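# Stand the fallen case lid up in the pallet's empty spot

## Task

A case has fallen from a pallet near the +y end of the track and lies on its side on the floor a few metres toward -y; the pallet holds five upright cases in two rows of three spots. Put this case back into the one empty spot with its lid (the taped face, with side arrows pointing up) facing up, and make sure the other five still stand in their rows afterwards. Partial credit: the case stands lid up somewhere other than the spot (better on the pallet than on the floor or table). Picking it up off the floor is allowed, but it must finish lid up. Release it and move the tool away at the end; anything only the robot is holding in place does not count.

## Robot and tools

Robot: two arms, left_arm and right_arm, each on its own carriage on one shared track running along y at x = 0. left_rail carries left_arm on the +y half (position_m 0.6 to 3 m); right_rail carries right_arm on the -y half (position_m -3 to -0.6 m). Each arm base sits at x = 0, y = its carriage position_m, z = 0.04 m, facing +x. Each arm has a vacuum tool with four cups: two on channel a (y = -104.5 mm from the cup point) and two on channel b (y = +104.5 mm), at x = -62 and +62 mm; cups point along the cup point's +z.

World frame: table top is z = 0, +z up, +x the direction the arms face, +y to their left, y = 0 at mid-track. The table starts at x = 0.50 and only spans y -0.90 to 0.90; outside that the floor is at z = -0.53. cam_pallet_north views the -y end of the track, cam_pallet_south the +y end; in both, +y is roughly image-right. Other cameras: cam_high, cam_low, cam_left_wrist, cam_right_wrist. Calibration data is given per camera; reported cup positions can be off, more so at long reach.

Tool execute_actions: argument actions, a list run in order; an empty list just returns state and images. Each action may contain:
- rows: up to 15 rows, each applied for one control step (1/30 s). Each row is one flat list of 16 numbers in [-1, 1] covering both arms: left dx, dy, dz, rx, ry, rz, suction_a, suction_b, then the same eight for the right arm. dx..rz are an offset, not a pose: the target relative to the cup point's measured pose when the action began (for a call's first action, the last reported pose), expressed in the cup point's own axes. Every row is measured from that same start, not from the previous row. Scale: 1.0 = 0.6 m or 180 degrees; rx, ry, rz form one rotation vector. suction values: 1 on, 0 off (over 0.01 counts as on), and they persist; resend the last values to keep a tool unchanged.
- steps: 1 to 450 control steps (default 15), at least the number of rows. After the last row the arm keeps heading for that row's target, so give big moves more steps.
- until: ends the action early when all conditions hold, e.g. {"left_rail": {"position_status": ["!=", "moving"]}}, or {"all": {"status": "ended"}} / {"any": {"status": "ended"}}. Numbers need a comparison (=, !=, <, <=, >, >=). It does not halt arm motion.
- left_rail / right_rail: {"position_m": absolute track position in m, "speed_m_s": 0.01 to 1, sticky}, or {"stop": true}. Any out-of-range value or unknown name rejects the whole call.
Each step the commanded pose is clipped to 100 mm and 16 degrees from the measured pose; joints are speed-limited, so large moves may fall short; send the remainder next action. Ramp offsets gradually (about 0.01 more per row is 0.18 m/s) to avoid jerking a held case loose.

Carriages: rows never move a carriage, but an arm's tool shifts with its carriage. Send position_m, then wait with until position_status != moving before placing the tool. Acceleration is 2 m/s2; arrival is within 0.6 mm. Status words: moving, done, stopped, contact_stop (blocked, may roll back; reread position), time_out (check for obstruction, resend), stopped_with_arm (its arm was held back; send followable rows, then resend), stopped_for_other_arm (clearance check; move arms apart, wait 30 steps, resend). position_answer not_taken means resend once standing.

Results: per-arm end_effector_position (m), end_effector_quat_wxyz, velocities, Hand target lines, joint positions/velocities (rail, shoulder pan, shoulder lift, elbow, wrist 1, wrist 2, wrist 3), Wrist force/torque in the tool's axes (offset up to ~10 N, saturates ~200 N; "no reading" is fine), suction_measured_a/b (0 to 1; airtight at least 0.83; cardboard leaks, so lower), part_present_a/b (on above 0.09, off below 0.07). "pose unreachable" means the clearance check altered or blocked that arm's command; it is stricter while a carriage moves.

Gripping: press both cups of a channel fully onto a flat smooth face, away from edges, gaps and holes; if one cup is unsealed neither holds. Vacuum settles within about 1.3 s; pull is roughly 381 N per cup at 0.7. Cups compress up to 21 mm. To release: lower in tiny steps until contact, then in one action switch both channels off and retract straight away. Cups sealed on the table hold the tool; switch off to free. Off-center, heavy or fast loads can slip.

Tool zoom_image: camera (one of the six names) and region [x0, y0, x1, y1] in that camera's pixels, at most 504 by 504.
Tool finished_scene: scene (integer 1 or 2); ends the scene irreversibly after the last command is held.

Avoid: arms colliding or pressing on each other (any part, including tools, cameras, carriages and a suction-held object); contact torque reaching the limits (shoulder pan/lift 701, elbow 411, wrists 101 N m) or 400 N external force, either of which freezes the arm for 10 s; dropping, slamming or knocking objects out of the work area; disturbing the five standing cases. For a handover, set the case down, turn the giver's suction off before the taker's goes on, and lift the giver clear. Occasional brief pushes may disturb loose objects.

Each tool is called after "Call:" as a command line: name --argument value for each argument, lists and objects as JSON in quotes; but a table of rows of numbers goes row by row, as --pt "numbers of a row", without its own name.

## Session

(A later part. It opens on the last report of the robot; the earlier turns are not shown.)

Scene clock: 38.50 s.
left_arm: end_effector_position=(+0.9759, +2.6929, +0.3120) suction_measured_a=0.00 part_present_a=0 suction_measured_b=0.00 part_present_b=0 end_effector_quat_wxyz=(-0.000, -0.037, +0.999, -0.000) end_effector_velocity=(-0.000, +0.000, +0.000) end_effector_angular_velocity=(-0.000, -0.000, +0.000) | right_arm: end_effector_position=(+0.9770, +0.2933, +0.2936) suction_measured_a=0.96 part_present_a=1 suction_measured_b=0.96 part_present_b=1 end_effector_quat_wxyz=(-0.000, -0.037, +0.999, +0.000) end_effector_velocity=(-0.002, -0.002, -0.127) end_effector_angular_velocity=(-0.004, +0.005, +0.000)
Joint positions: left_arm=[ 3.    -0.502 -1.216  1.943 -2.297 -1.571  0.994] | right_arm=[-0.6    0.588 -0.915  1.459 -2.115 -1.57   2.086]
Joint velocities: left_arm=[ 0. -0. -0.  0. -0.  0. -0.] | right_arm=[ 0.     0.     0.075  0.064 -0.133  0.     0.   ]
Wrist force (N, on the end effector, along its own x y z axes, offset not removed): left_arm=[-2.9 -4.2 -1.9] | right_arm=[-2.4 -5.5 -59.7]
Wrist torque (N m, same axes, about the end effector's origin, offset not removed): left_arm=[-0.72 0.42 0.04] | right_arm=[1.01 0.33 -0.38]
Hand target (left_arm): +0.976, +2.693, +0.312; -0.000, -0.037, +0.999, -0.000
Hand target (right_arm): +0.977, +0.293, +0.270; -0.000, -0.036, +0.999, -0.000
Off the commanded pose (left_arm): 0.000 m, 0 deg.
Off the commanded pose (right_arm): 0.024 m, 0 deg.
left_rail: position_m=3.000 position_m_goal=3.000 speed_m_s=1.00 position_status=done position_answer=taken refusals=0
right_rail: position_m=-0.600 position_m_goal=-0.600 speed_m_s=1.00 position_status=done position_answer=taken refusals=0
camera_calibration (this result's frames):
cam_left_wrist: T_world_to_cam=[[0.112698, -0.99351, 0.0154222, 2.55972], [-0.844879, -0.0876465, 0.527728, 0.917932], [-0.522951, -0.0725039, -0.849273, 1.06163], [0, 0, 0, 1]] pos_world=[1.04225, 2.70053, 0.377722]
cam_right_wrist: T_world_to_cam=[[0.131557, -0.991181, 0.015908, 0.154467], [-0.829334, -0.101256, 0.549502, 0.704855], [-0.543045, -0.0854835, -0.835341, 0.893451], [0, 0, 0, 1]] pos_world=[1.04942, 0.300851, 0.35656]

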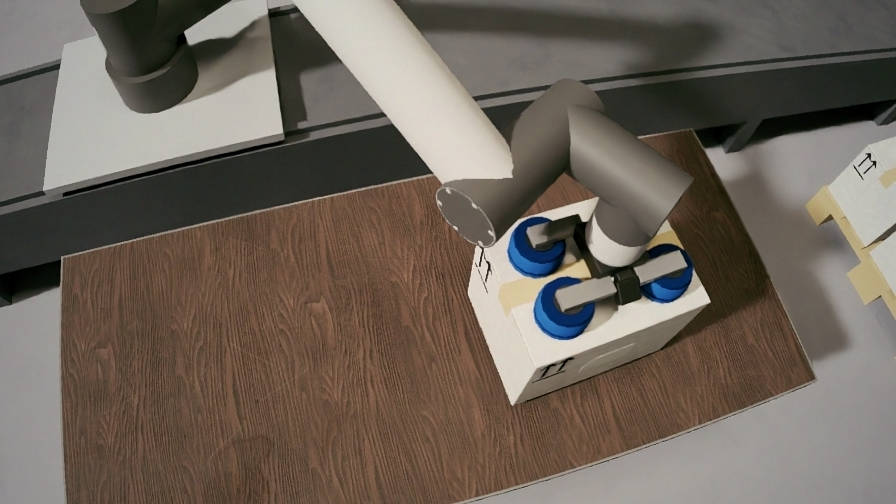

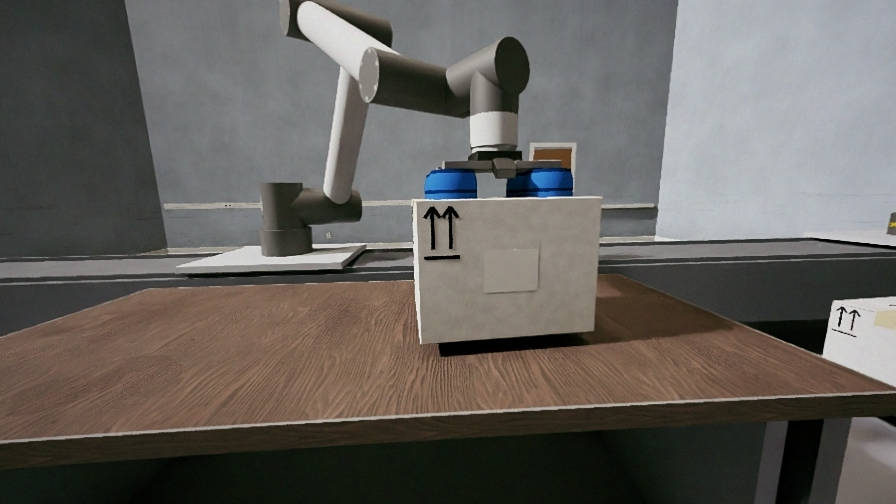

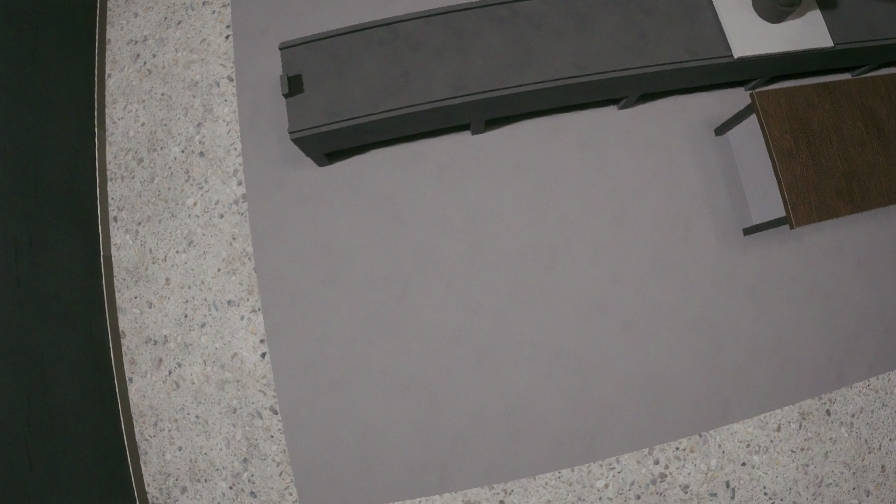

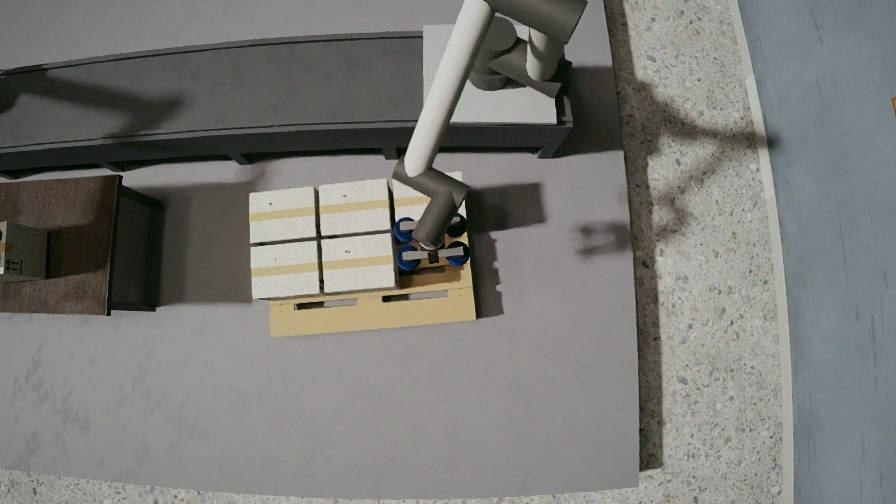

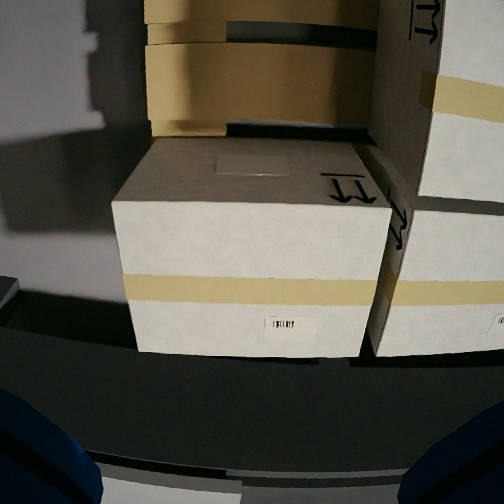

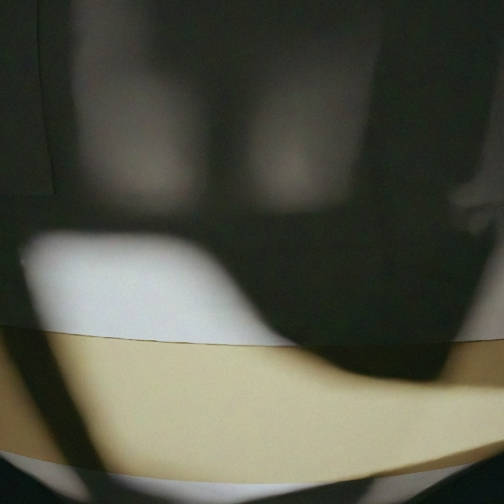

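Call:
execute_actions --actions '[]'

Call:
zoom_image --camera "cam_low" --region '[405, 320, 475, 370]'

Call:
zoom_image --camera "cam_low" --region '[545, 315, 615, 365]'

Scene clock: 38.93 s.
left_arm: end_effector_position=(+0.9759, +2.6929, +0.3120) suction_measured_a=0.00 part_present_a=0 suction_measured_b=0.00 part_present_b=0 end_effector_quat_wxyz=(-0.000, -0.037, +0.999, -0.000) end_effector_velocity=(+0.000, -0.000, -0.000) end_effector_angular_velocity=(+0.000, +0.000, -0.000) | right_arm: end_effector_position=(+0.9766, +0.2931, +0.2711) suction_measured_a=0.96 part_present_a=1 suction_measured_b=0.96 part_present_b=1 end_effector_quat_wxyz=(-0.000, -0.036, +0.999, -0.000) end_effector_velocity=(-0.000, -0.000, -0.006) end_effector_angular_velocity=(+0.000, -0.000, +0.000)
Joint positions: left_arm=[ 3.    -0.502 -1.216  1.943 -2.297 -1.571  0.994] | right_arm=[-0.6    0.588 -0.901  1.47  -2.139 -1.57   2.086]
Joint velocities: left_arm=[ 0. -0.  0. -0.  0. -0. -0.] | right_arm=[ 0.     0.     0.003  0.003 -0.006  0.     0.   ]
Wrist force (N, on the end effector, along its own x y z axes, offset not removed): left_arm=[-7.0 -8.5 -3.3] | right_arm=[-3.5 -4.9 -48.8]
Wrist torque (N m, same axes, about the end effector's origin, offset not removed): left_arm=[-1.44 0.87 0.08] | right_arm=[1.36 0.73 -0.39]
Hand target (left_arm): +0.976, +2.693, +0.312; -0.000, -0.037, +0.999, -0.000
Hand target (right_arm): +0.977, +0.293, +0.270; -0.000, -0.036, +0.999, -0.000
Off the commanded pose (left_arm): 0.000 m, 0 deg.
Off the commanded pose (right_arm): 0.001 m, 0 deg.
left_rail: position_m=3.000 position_m_goal=3.000 speed_m_s=1.00 position_status=done position_answer=taken refusals=0
right_rail: position_m=-0.600 position_m_goal=-0.600 speed_m_s=1.00 position_status=done position_answer=taken refusals=0
camera_calibration (this result's frames):
cam_left_wrist: T_world_to_cam=[[0.112698, -0.99351, 0.0154223, 2.55972], [-0.844879, -0.0876463, 0.527728, 0.917931], [-0.522951, -0.0725039, -0.849273, 1.06163], [0, 0, 0, 1]] pos_world=[1.04225, 2.70053, 0.377722]
cam_right_wrist: T_world_to_cam=[[0.131551, -0.991177, 0.0161735, 0.154563], [-0.82906, -0.101061, 0.549951, 0.716458], [-0.543465, -0.0857555, -0.83504, 0.874804], [0, 0, 0, 1]] pos_world=[1.04908, 0.300624, 0.33398]

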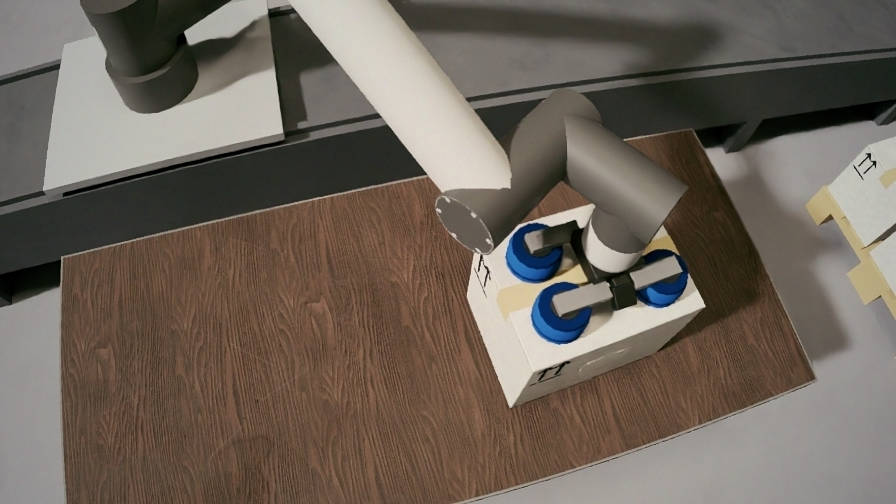

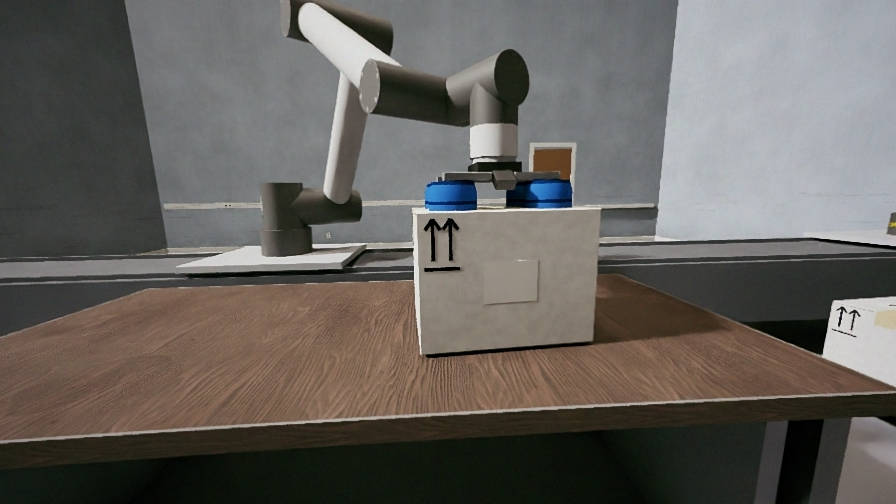

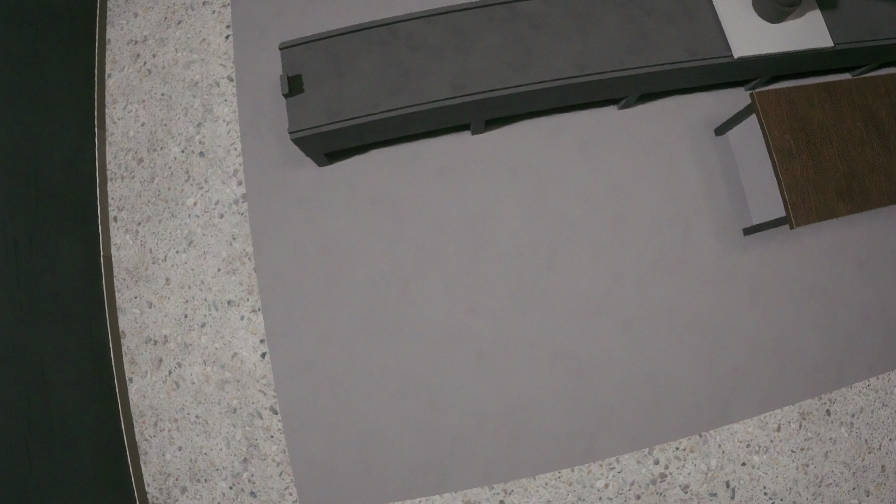

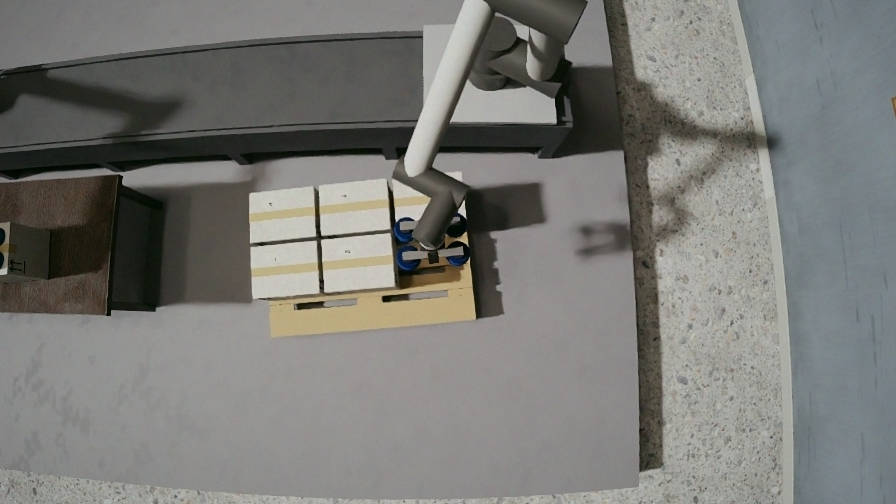

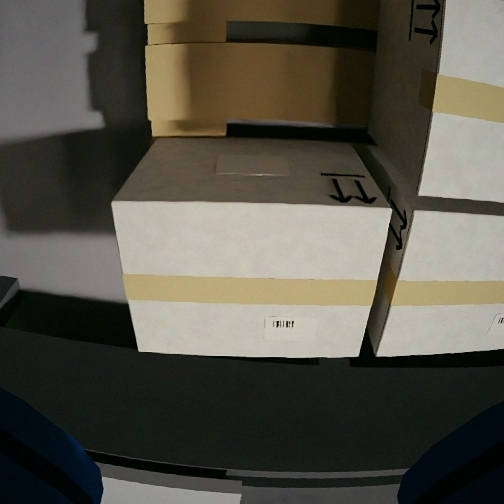

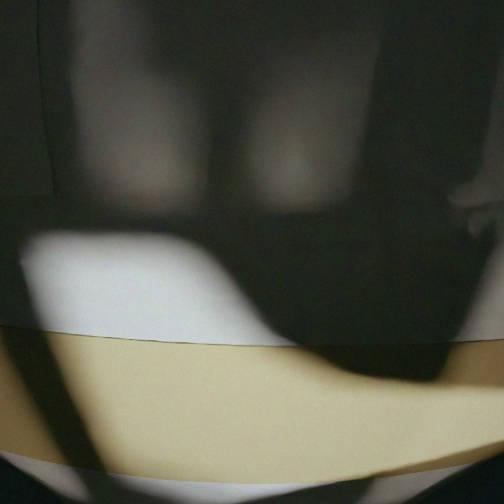

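Region (405, 320, 475, 370) of cam_low's 896x504 image, scaled by 7.200, with more detail than that image has; it fills the top 360 rows of this view, and the rest is white.

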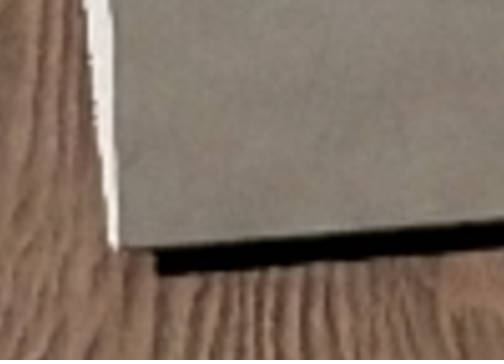

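Region (545, 315, 615, 365) of cam_low's 896x504 image, scaled by 7.200, with more detail than that image has; it fills the top 360 rows of this view, and the rest is white.

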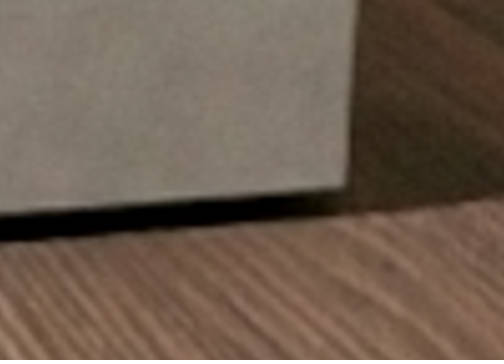

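Call:
execute_actions --actions '[{"rows": [ [0,0,0,0,0,0,0,0, 0,0,0.0137,0,0,0,1,1] ], "steps": 1}]'

Scene clock: 39.57 s.
left_arm: end_effector_position=(+0.9759, +2.6929, +0.3120) suction_measured_a=0.00 part_present_a=0 suction_measured_b=0.00 part_present_b=0 end_effector_quat_wxyz=(-0.000, -0.037, +0.999, -0.000) end_effector_velocity=(+0.000, -0.000, -0.000) end_effector_angular_velocity=(+0.000, +0.000, +0.000) | right_arm: end_effector_position=(+0.9766, +0.2931, +0.2702) suction_measured_a=0.96 part_present_a=1 suction_measured_b=0.96 part_present_b=1 end_effector_quat_wxyz=(-0.000, -0.036, +0.999, -0.000) end_effector_velocity=(+0.000, +0.000, -0.013) end_effector_angular_velocity=(+0.001, -0.001, +0.000)
Joint positions: left_arm=[ 3.    -0.502 -1.216  1.943 -2.297 -1.571  0.994] | right_arm=[-0.6    0.588 -0.901  1.471 -2.14  -1.57   2.086]
Joint velocities: left_arm=[ 0.  0.  0. -0.  0. -0. -0.] | right_arm=[ 0.     0.     0.009  0.006 -0.016 -0.     0.   ]
Wrist force (N, on the end effector, along its own x y z axes, offset not removed): left_arm=[-6.4 -5.6 -8.0] | right_arm=[-1.8 -5.5 -49.1]
Wrist torque (N m, same axes, about the end effector's origin, offset not removed): left_arm=[-0.83 0.64 0.10] | right_arm=[1.33 0.66 -0.37]
Hand target (left_arm): +0.976, +2.693, +0.312; -0.000, -0.037, +0.999, -0.000
Hand target (right_arm): +0.977, +0.293, +0.263; -0.000, -0.036, +0.999, -0.000
Off the commanded pose (left_arm): 0.000 m, 0 deg.
Off the commanded pose (right_arm): 0.007 m, 0 deg.
left_rail: position_m=3.000 position_m_goal=3.000 speed_m_s=1.00 position_status=done position_answer=taken refusals=0
right_rail: position_m=-0.600 position_m_goal=-0.600 speed_m_s=1.00 position_status=done position_answer=taken refusals=0
camera_calibration (this result's frames):
cam_left_wrist: T_world_to_cam=[[0.112698, -0.99351, 0.0154224, 2.55972], [-0.844879, -0.0876461, 0.527728, 0.917931], [-0.522951, -0.0725038, -0.849273, 1.06163], [0, 0, 0, 1]] pos_world=[1.04225, 2.70053, 0.377722]
cam_right_wrist: T_world_to_cam=[[0.131552, -0.991177, 0.0161885, 0.15456], [-0.829044, -0.101051, 0.549977, 0.716883], [-0.543488, -0.0857717, -0.835023, 0.874092], [0, 0, 0, 1]] pos_world=[1.04905, 0.300611, 0.333116]

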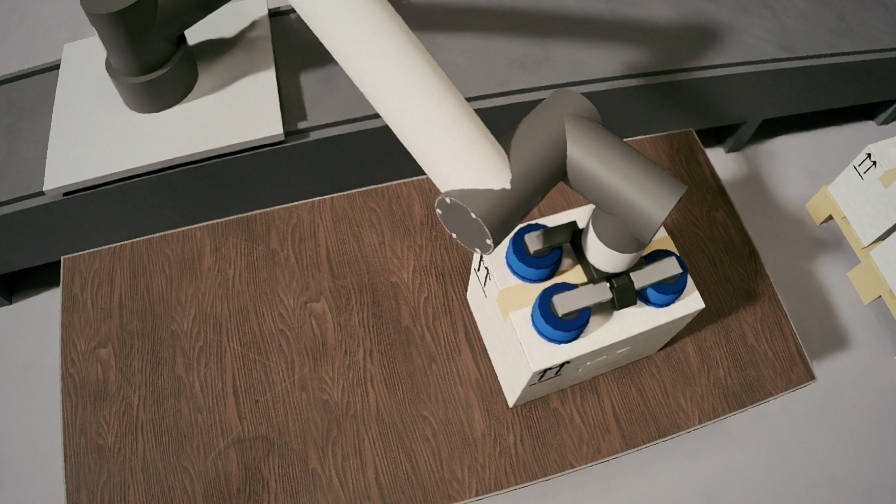

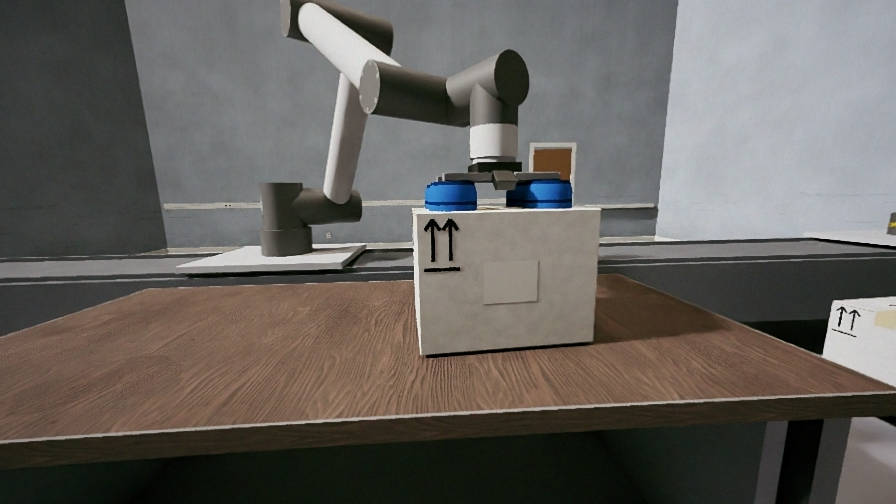

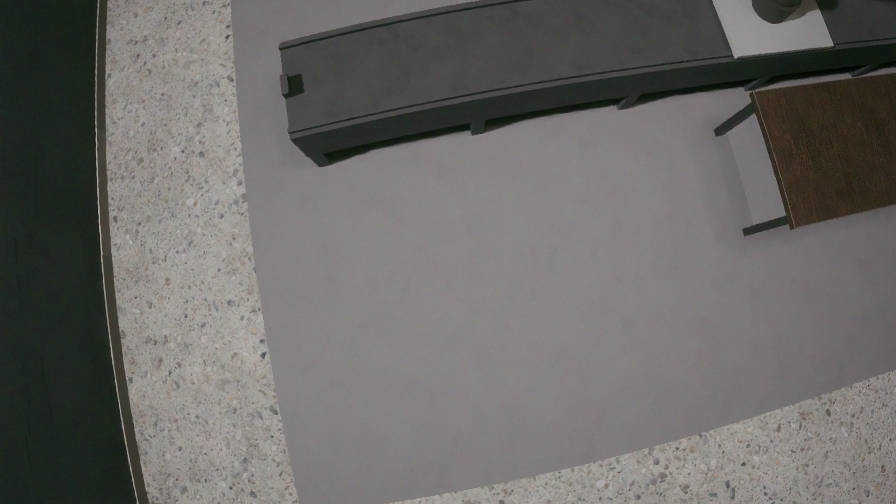

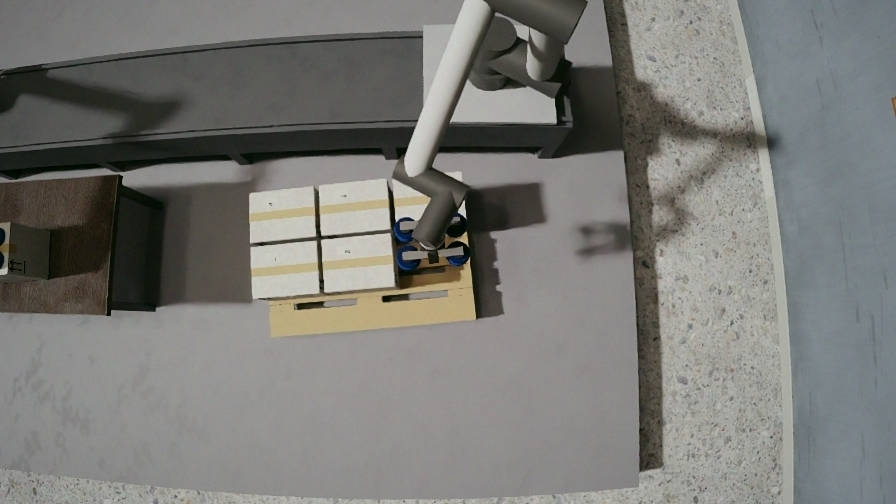

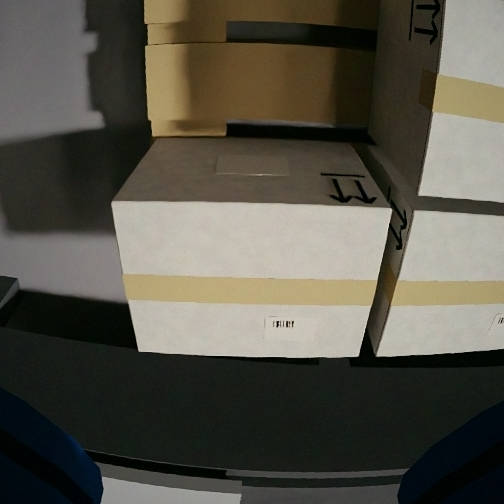

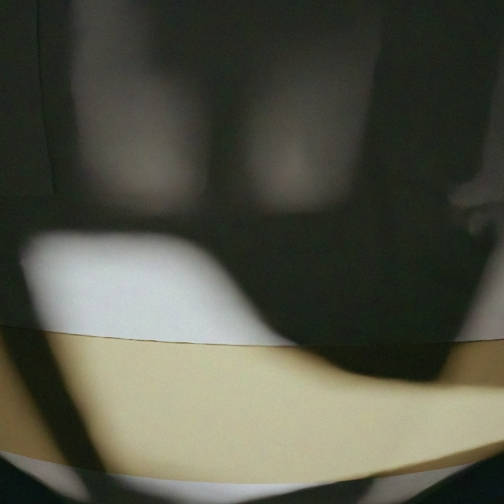

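Call:
execute_actions --actions '[]'

Call:
zoom_image --camera "cam_low" --region '[405, 320, 475, 370]'

Scene clock: 40.07 s.
left_arm: end_effector_position=(+0.9759, +2.6929, +0.3120) suction_measured_a=0.00 part_present_a=0 suction_measured_b=0.00 part_present_b=0 end_effector_quat_wxyz=(-0.000, -0.037, +0.999, -0.000) end_effector_velocity=(+0.000, +0.000, +0.000) end_effector_angular_velocity=(-0.000, -0.000, -0.000) | right_arm: end_effector_position=(+0.9766, +0.2931, +0.2630) suction_measured_a=0.96 part_present_a=1 suction_measured_b=0.96 part_present_b=1 end_effector_quat_wxyz=(-0.000, -0.037, +0.999, -0.000) end_effector_velocity=(+0.000, +0.000, -0.001) end_effector_angular_velocity=(+0.000, -0.000, -0.000)
Joint positions: left_arm=[ 3.    -0.502 -1.216  1.943 -2.297 -1.571  0.994] | right_arm=[-0.6    0.588 -0.896  1.474 -2.148 -1.57   2.086]
Joint velocities: left_arm=[ 0.  0. -0.  0. -0. -0.  0.] | right_arm=[ 0.     0.     0.001  0.001 -0.001  0.     0.   ]
Wrist force (N, on the end effector, along its own x y z axes, offset not removed): left_arm=[-5.4 -8.0 -6.0] | right_arm=[-0.6 -3.3 -48.3]
Wrist torque (N m, same axes, about the end effector's origin, offset not removed): left_arm=[-1.21 0.74 0.00] | right_arm=[1.52 0.27 -0.42]
Hand target (left_arm): +0.976, +2.693, +0.312; -0.000, -0.037, +0.999, -0.000
Hand target (right_arm): +0.977, +0.293, +0.263; -0.000, -0.036, +0.999, -0.000
Off the commanded pose (left_arm): 0.000 m, 0 deg.
Off the commanded pose (right_arm): 0.000 m, 0 deg.
left_rail: position_m=3.000 position_m_goal=3.000 speed_m_s=1.00 position_status=done position_answer=taken refusals=0
right_rail: position_m=-0.600 position_m_goal=-0.600 speed_m_s=1.00 position_status=done position_answer=taken refusals=0
camera_calibration (this result's frames):
cam_left_wrist: T_world_to_cam=[[0.112698, -0.99351, 0.0154224, 2.55972], [-0.844879, -0.0876461, 0.527728, 0.917931], [-0.522951, -0.0725038, -0.849273, 1.06163], [0, 0, 0, 1]] pos_world=[1.04225, 2.70053, 0.377722]
cam_right_wrist: T_world_to_cam=[[0.131553, -0.991177, 0.0161956, 0.154685], [-0.829037, -0.101047, 0.549989, 0.720818], [-0.543499, -0.0857796, -0.835015, 0.868108], [0, 0, 0, 1]] pos_world=[1.04905, 0.300622, 0.325936]

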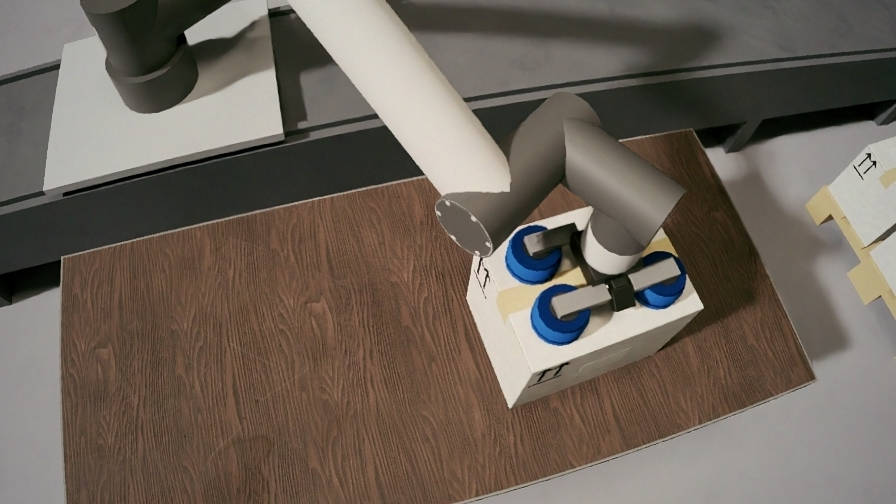

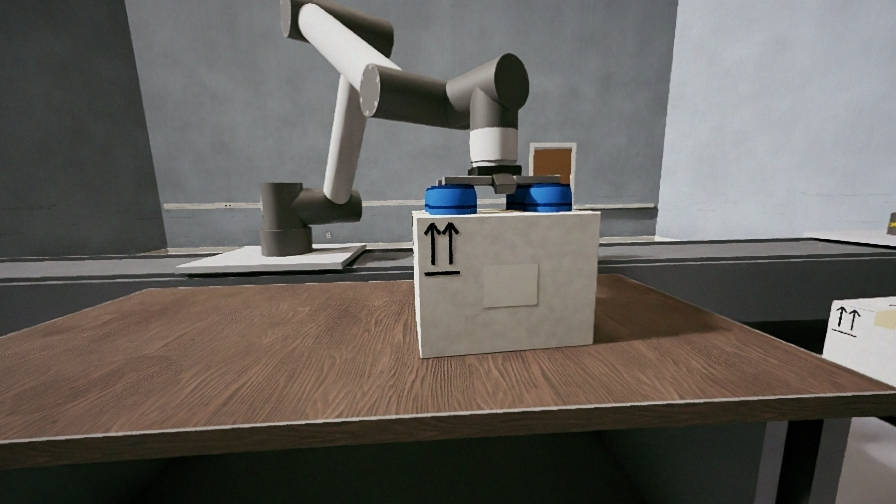

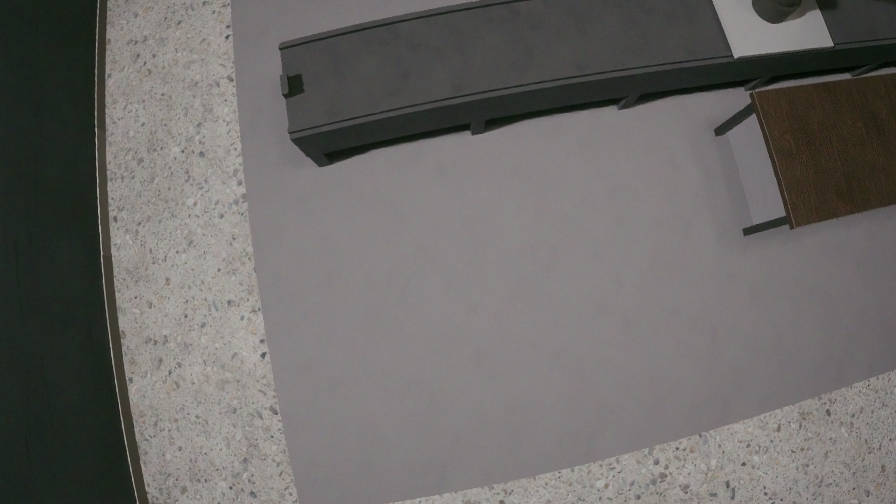

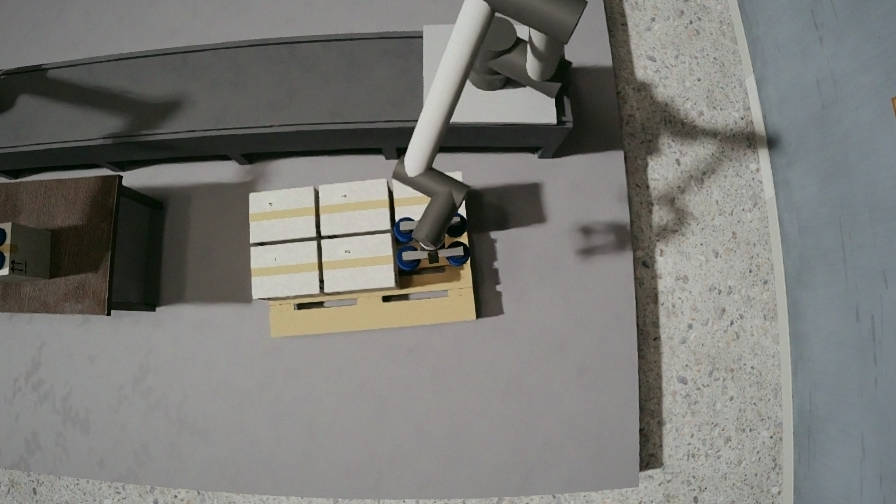

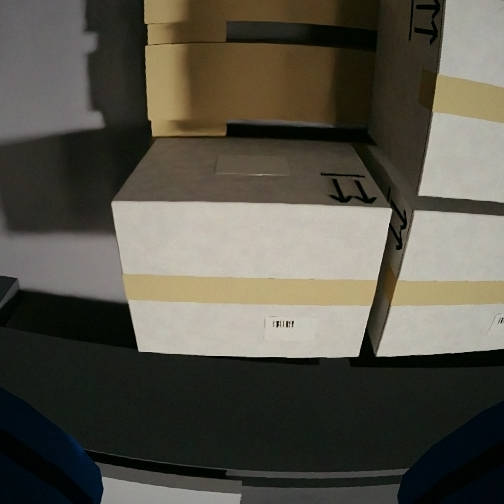

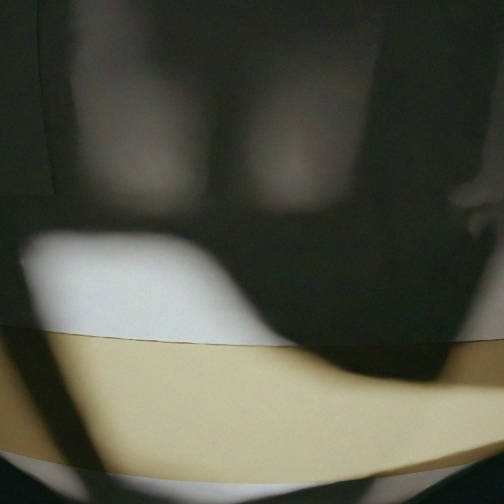

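Region (405, 320, 475, 370) of cam_low's 896x504 image, scaled by 7.200, with more detail than that image has; it fills the top 360 rows of this view, and the rest is white.

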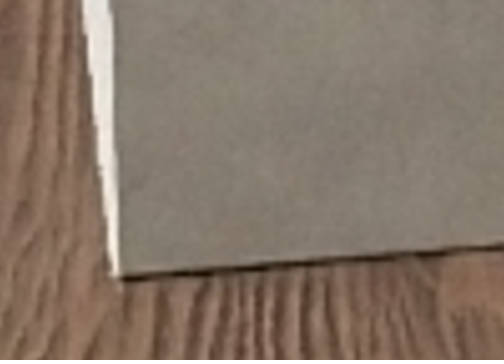

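Call:
execute_actions --actions '[{"rows": [ [0,0,0,0,0,0,0,0, 0,0,0.0025,0,0,0,1,1] ], "steps": 1}]'

Scene clock: 40.43 s.
left_arm: end_effector_position=(+0.9759, +2.6929, +0.3120) suction_measured_a=0.00 part_present_a=0 suction_measured_b=0.00 part_present_b=0 end_effector_quat_wxyz=(-0.000, -0.037, +0.999, -0.000) end_effector_velocity=(+0.000, -0.000, -0.000) end_effector_angular_velocity=(+0.000, +0.000, +0.000) | right_arm: end_effector_position=(+0.9766, +0.2931, +0.2629) suction_measured_a=0.96 part_present_a=1 suction_measured_b=0.96 part_present_b=1 end_effector_quat_wxyz=(-0.000, -0.036, +0.999, -0.000) end_effector_velocity=(+0.000, +0.000, -0.003) end_effector_angular_velocity=(+0.000, -0.000, +0.000)
Joint positions: left_arm=[ 3.    -0.502 -1.216  1.943 -2.297 -1.571  0.994] | right_arm=[-0.6    0.588 -0.896  1.474 -2.148 -1.57   2.086]
Joint velocities: left_arm=[ 0.  0.  0. -0.  0. -0. -0.] | right_arm=[ 0.     0.     0.002  0.001 -0.003 -0.    -0.   ]
Wrist force (N, on the end effector, along its own x y z axes, offset not removed): left_arm=[-0.3 0.0 -9.0] | right_arm=[2.6 -4.3 -56.2]
Wrist torque (N m, same axes, about the end effector's origin, offset not removed): left_arm=[-0.04 -0.15 -0.23] | right_arm=[2.88 0.20 0.18]
Hand target (left_arm): +0.976, +2.693, +0.312; -0.000, -0.037, +0.999, -0.000
Hand target (right_arm): +0.977, +0.293, +0.262; -0.000, -0.037, +0.999, -0.000
Off the commanded pose (left_arm): 0.000 m, 0 deg.
Off the commanded pose (right_arm): 0.001 m, 0 deg.
left_rail: position_m=3.000 position_m_goal=3.000 speed_m_s=1.00 position_status=done position_answer=taken refusals=0
right_rail: position_m=-0.600 position_m_goal=-0.600 speed_m_s=1.00 position_status=done position_answer=taken refusals=0
camera_calibration (this result's frames):
cam_left_wrist: T_world_to_cam=[[0.112698, -0.99351, 0.0154224, 2.55972], [-0.844879, -0.087646, 0.527728, 0.91793], [-0.522951, -0.0725039, -0.849273, 1.06163], [0, 0, 0, 1]] pos_world=[1.04225, 2.70053, 0.377722]
cam_right_wrist: T_world_to_cam=[[0.131547, -0.991178, 0.0161769, 0.154702], [-0.829057, -0.101054, 0.549957, 0.72091], [-0.54347, -0.0857565, -0.835036, 0.867991], [0, 0, 0, 1]] pos_world=[1.04905, 0.300625, 0.325833]

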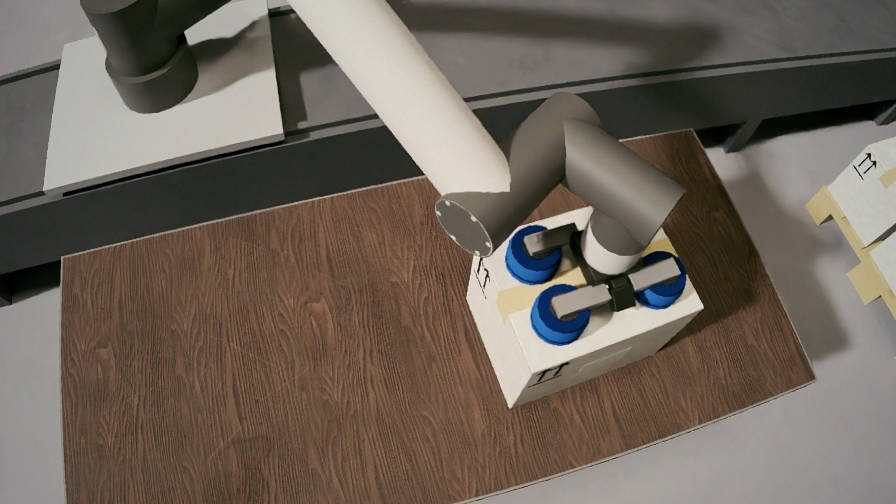

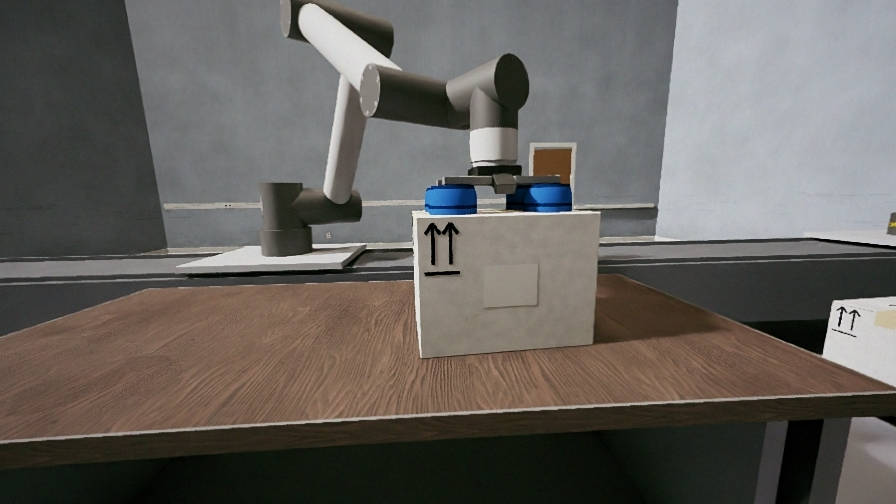

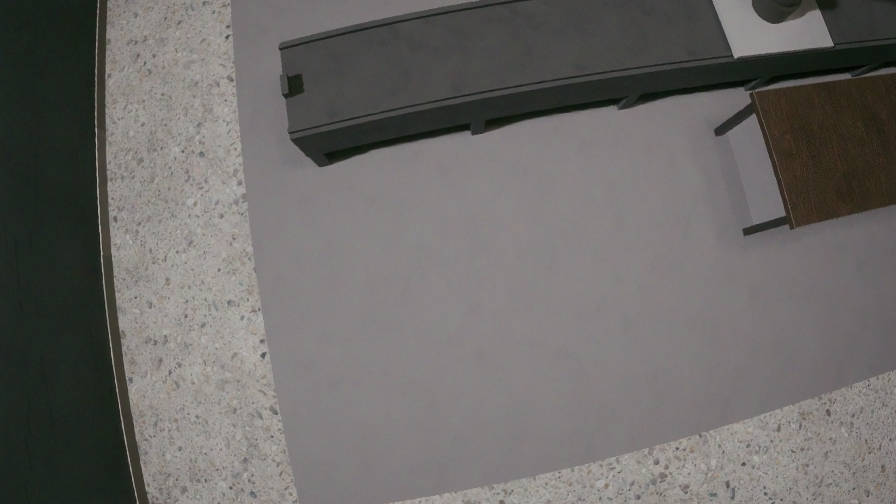

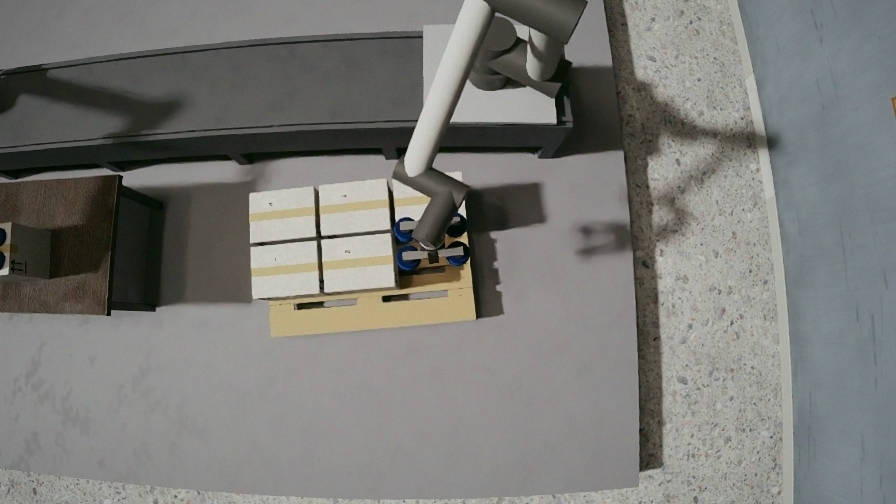

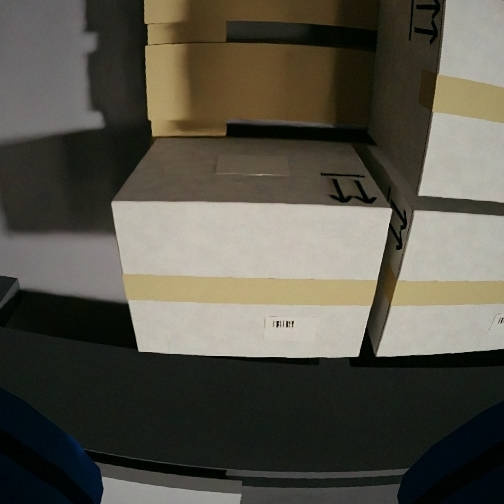

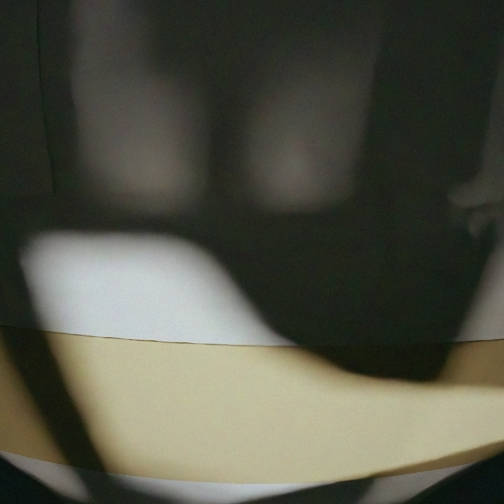

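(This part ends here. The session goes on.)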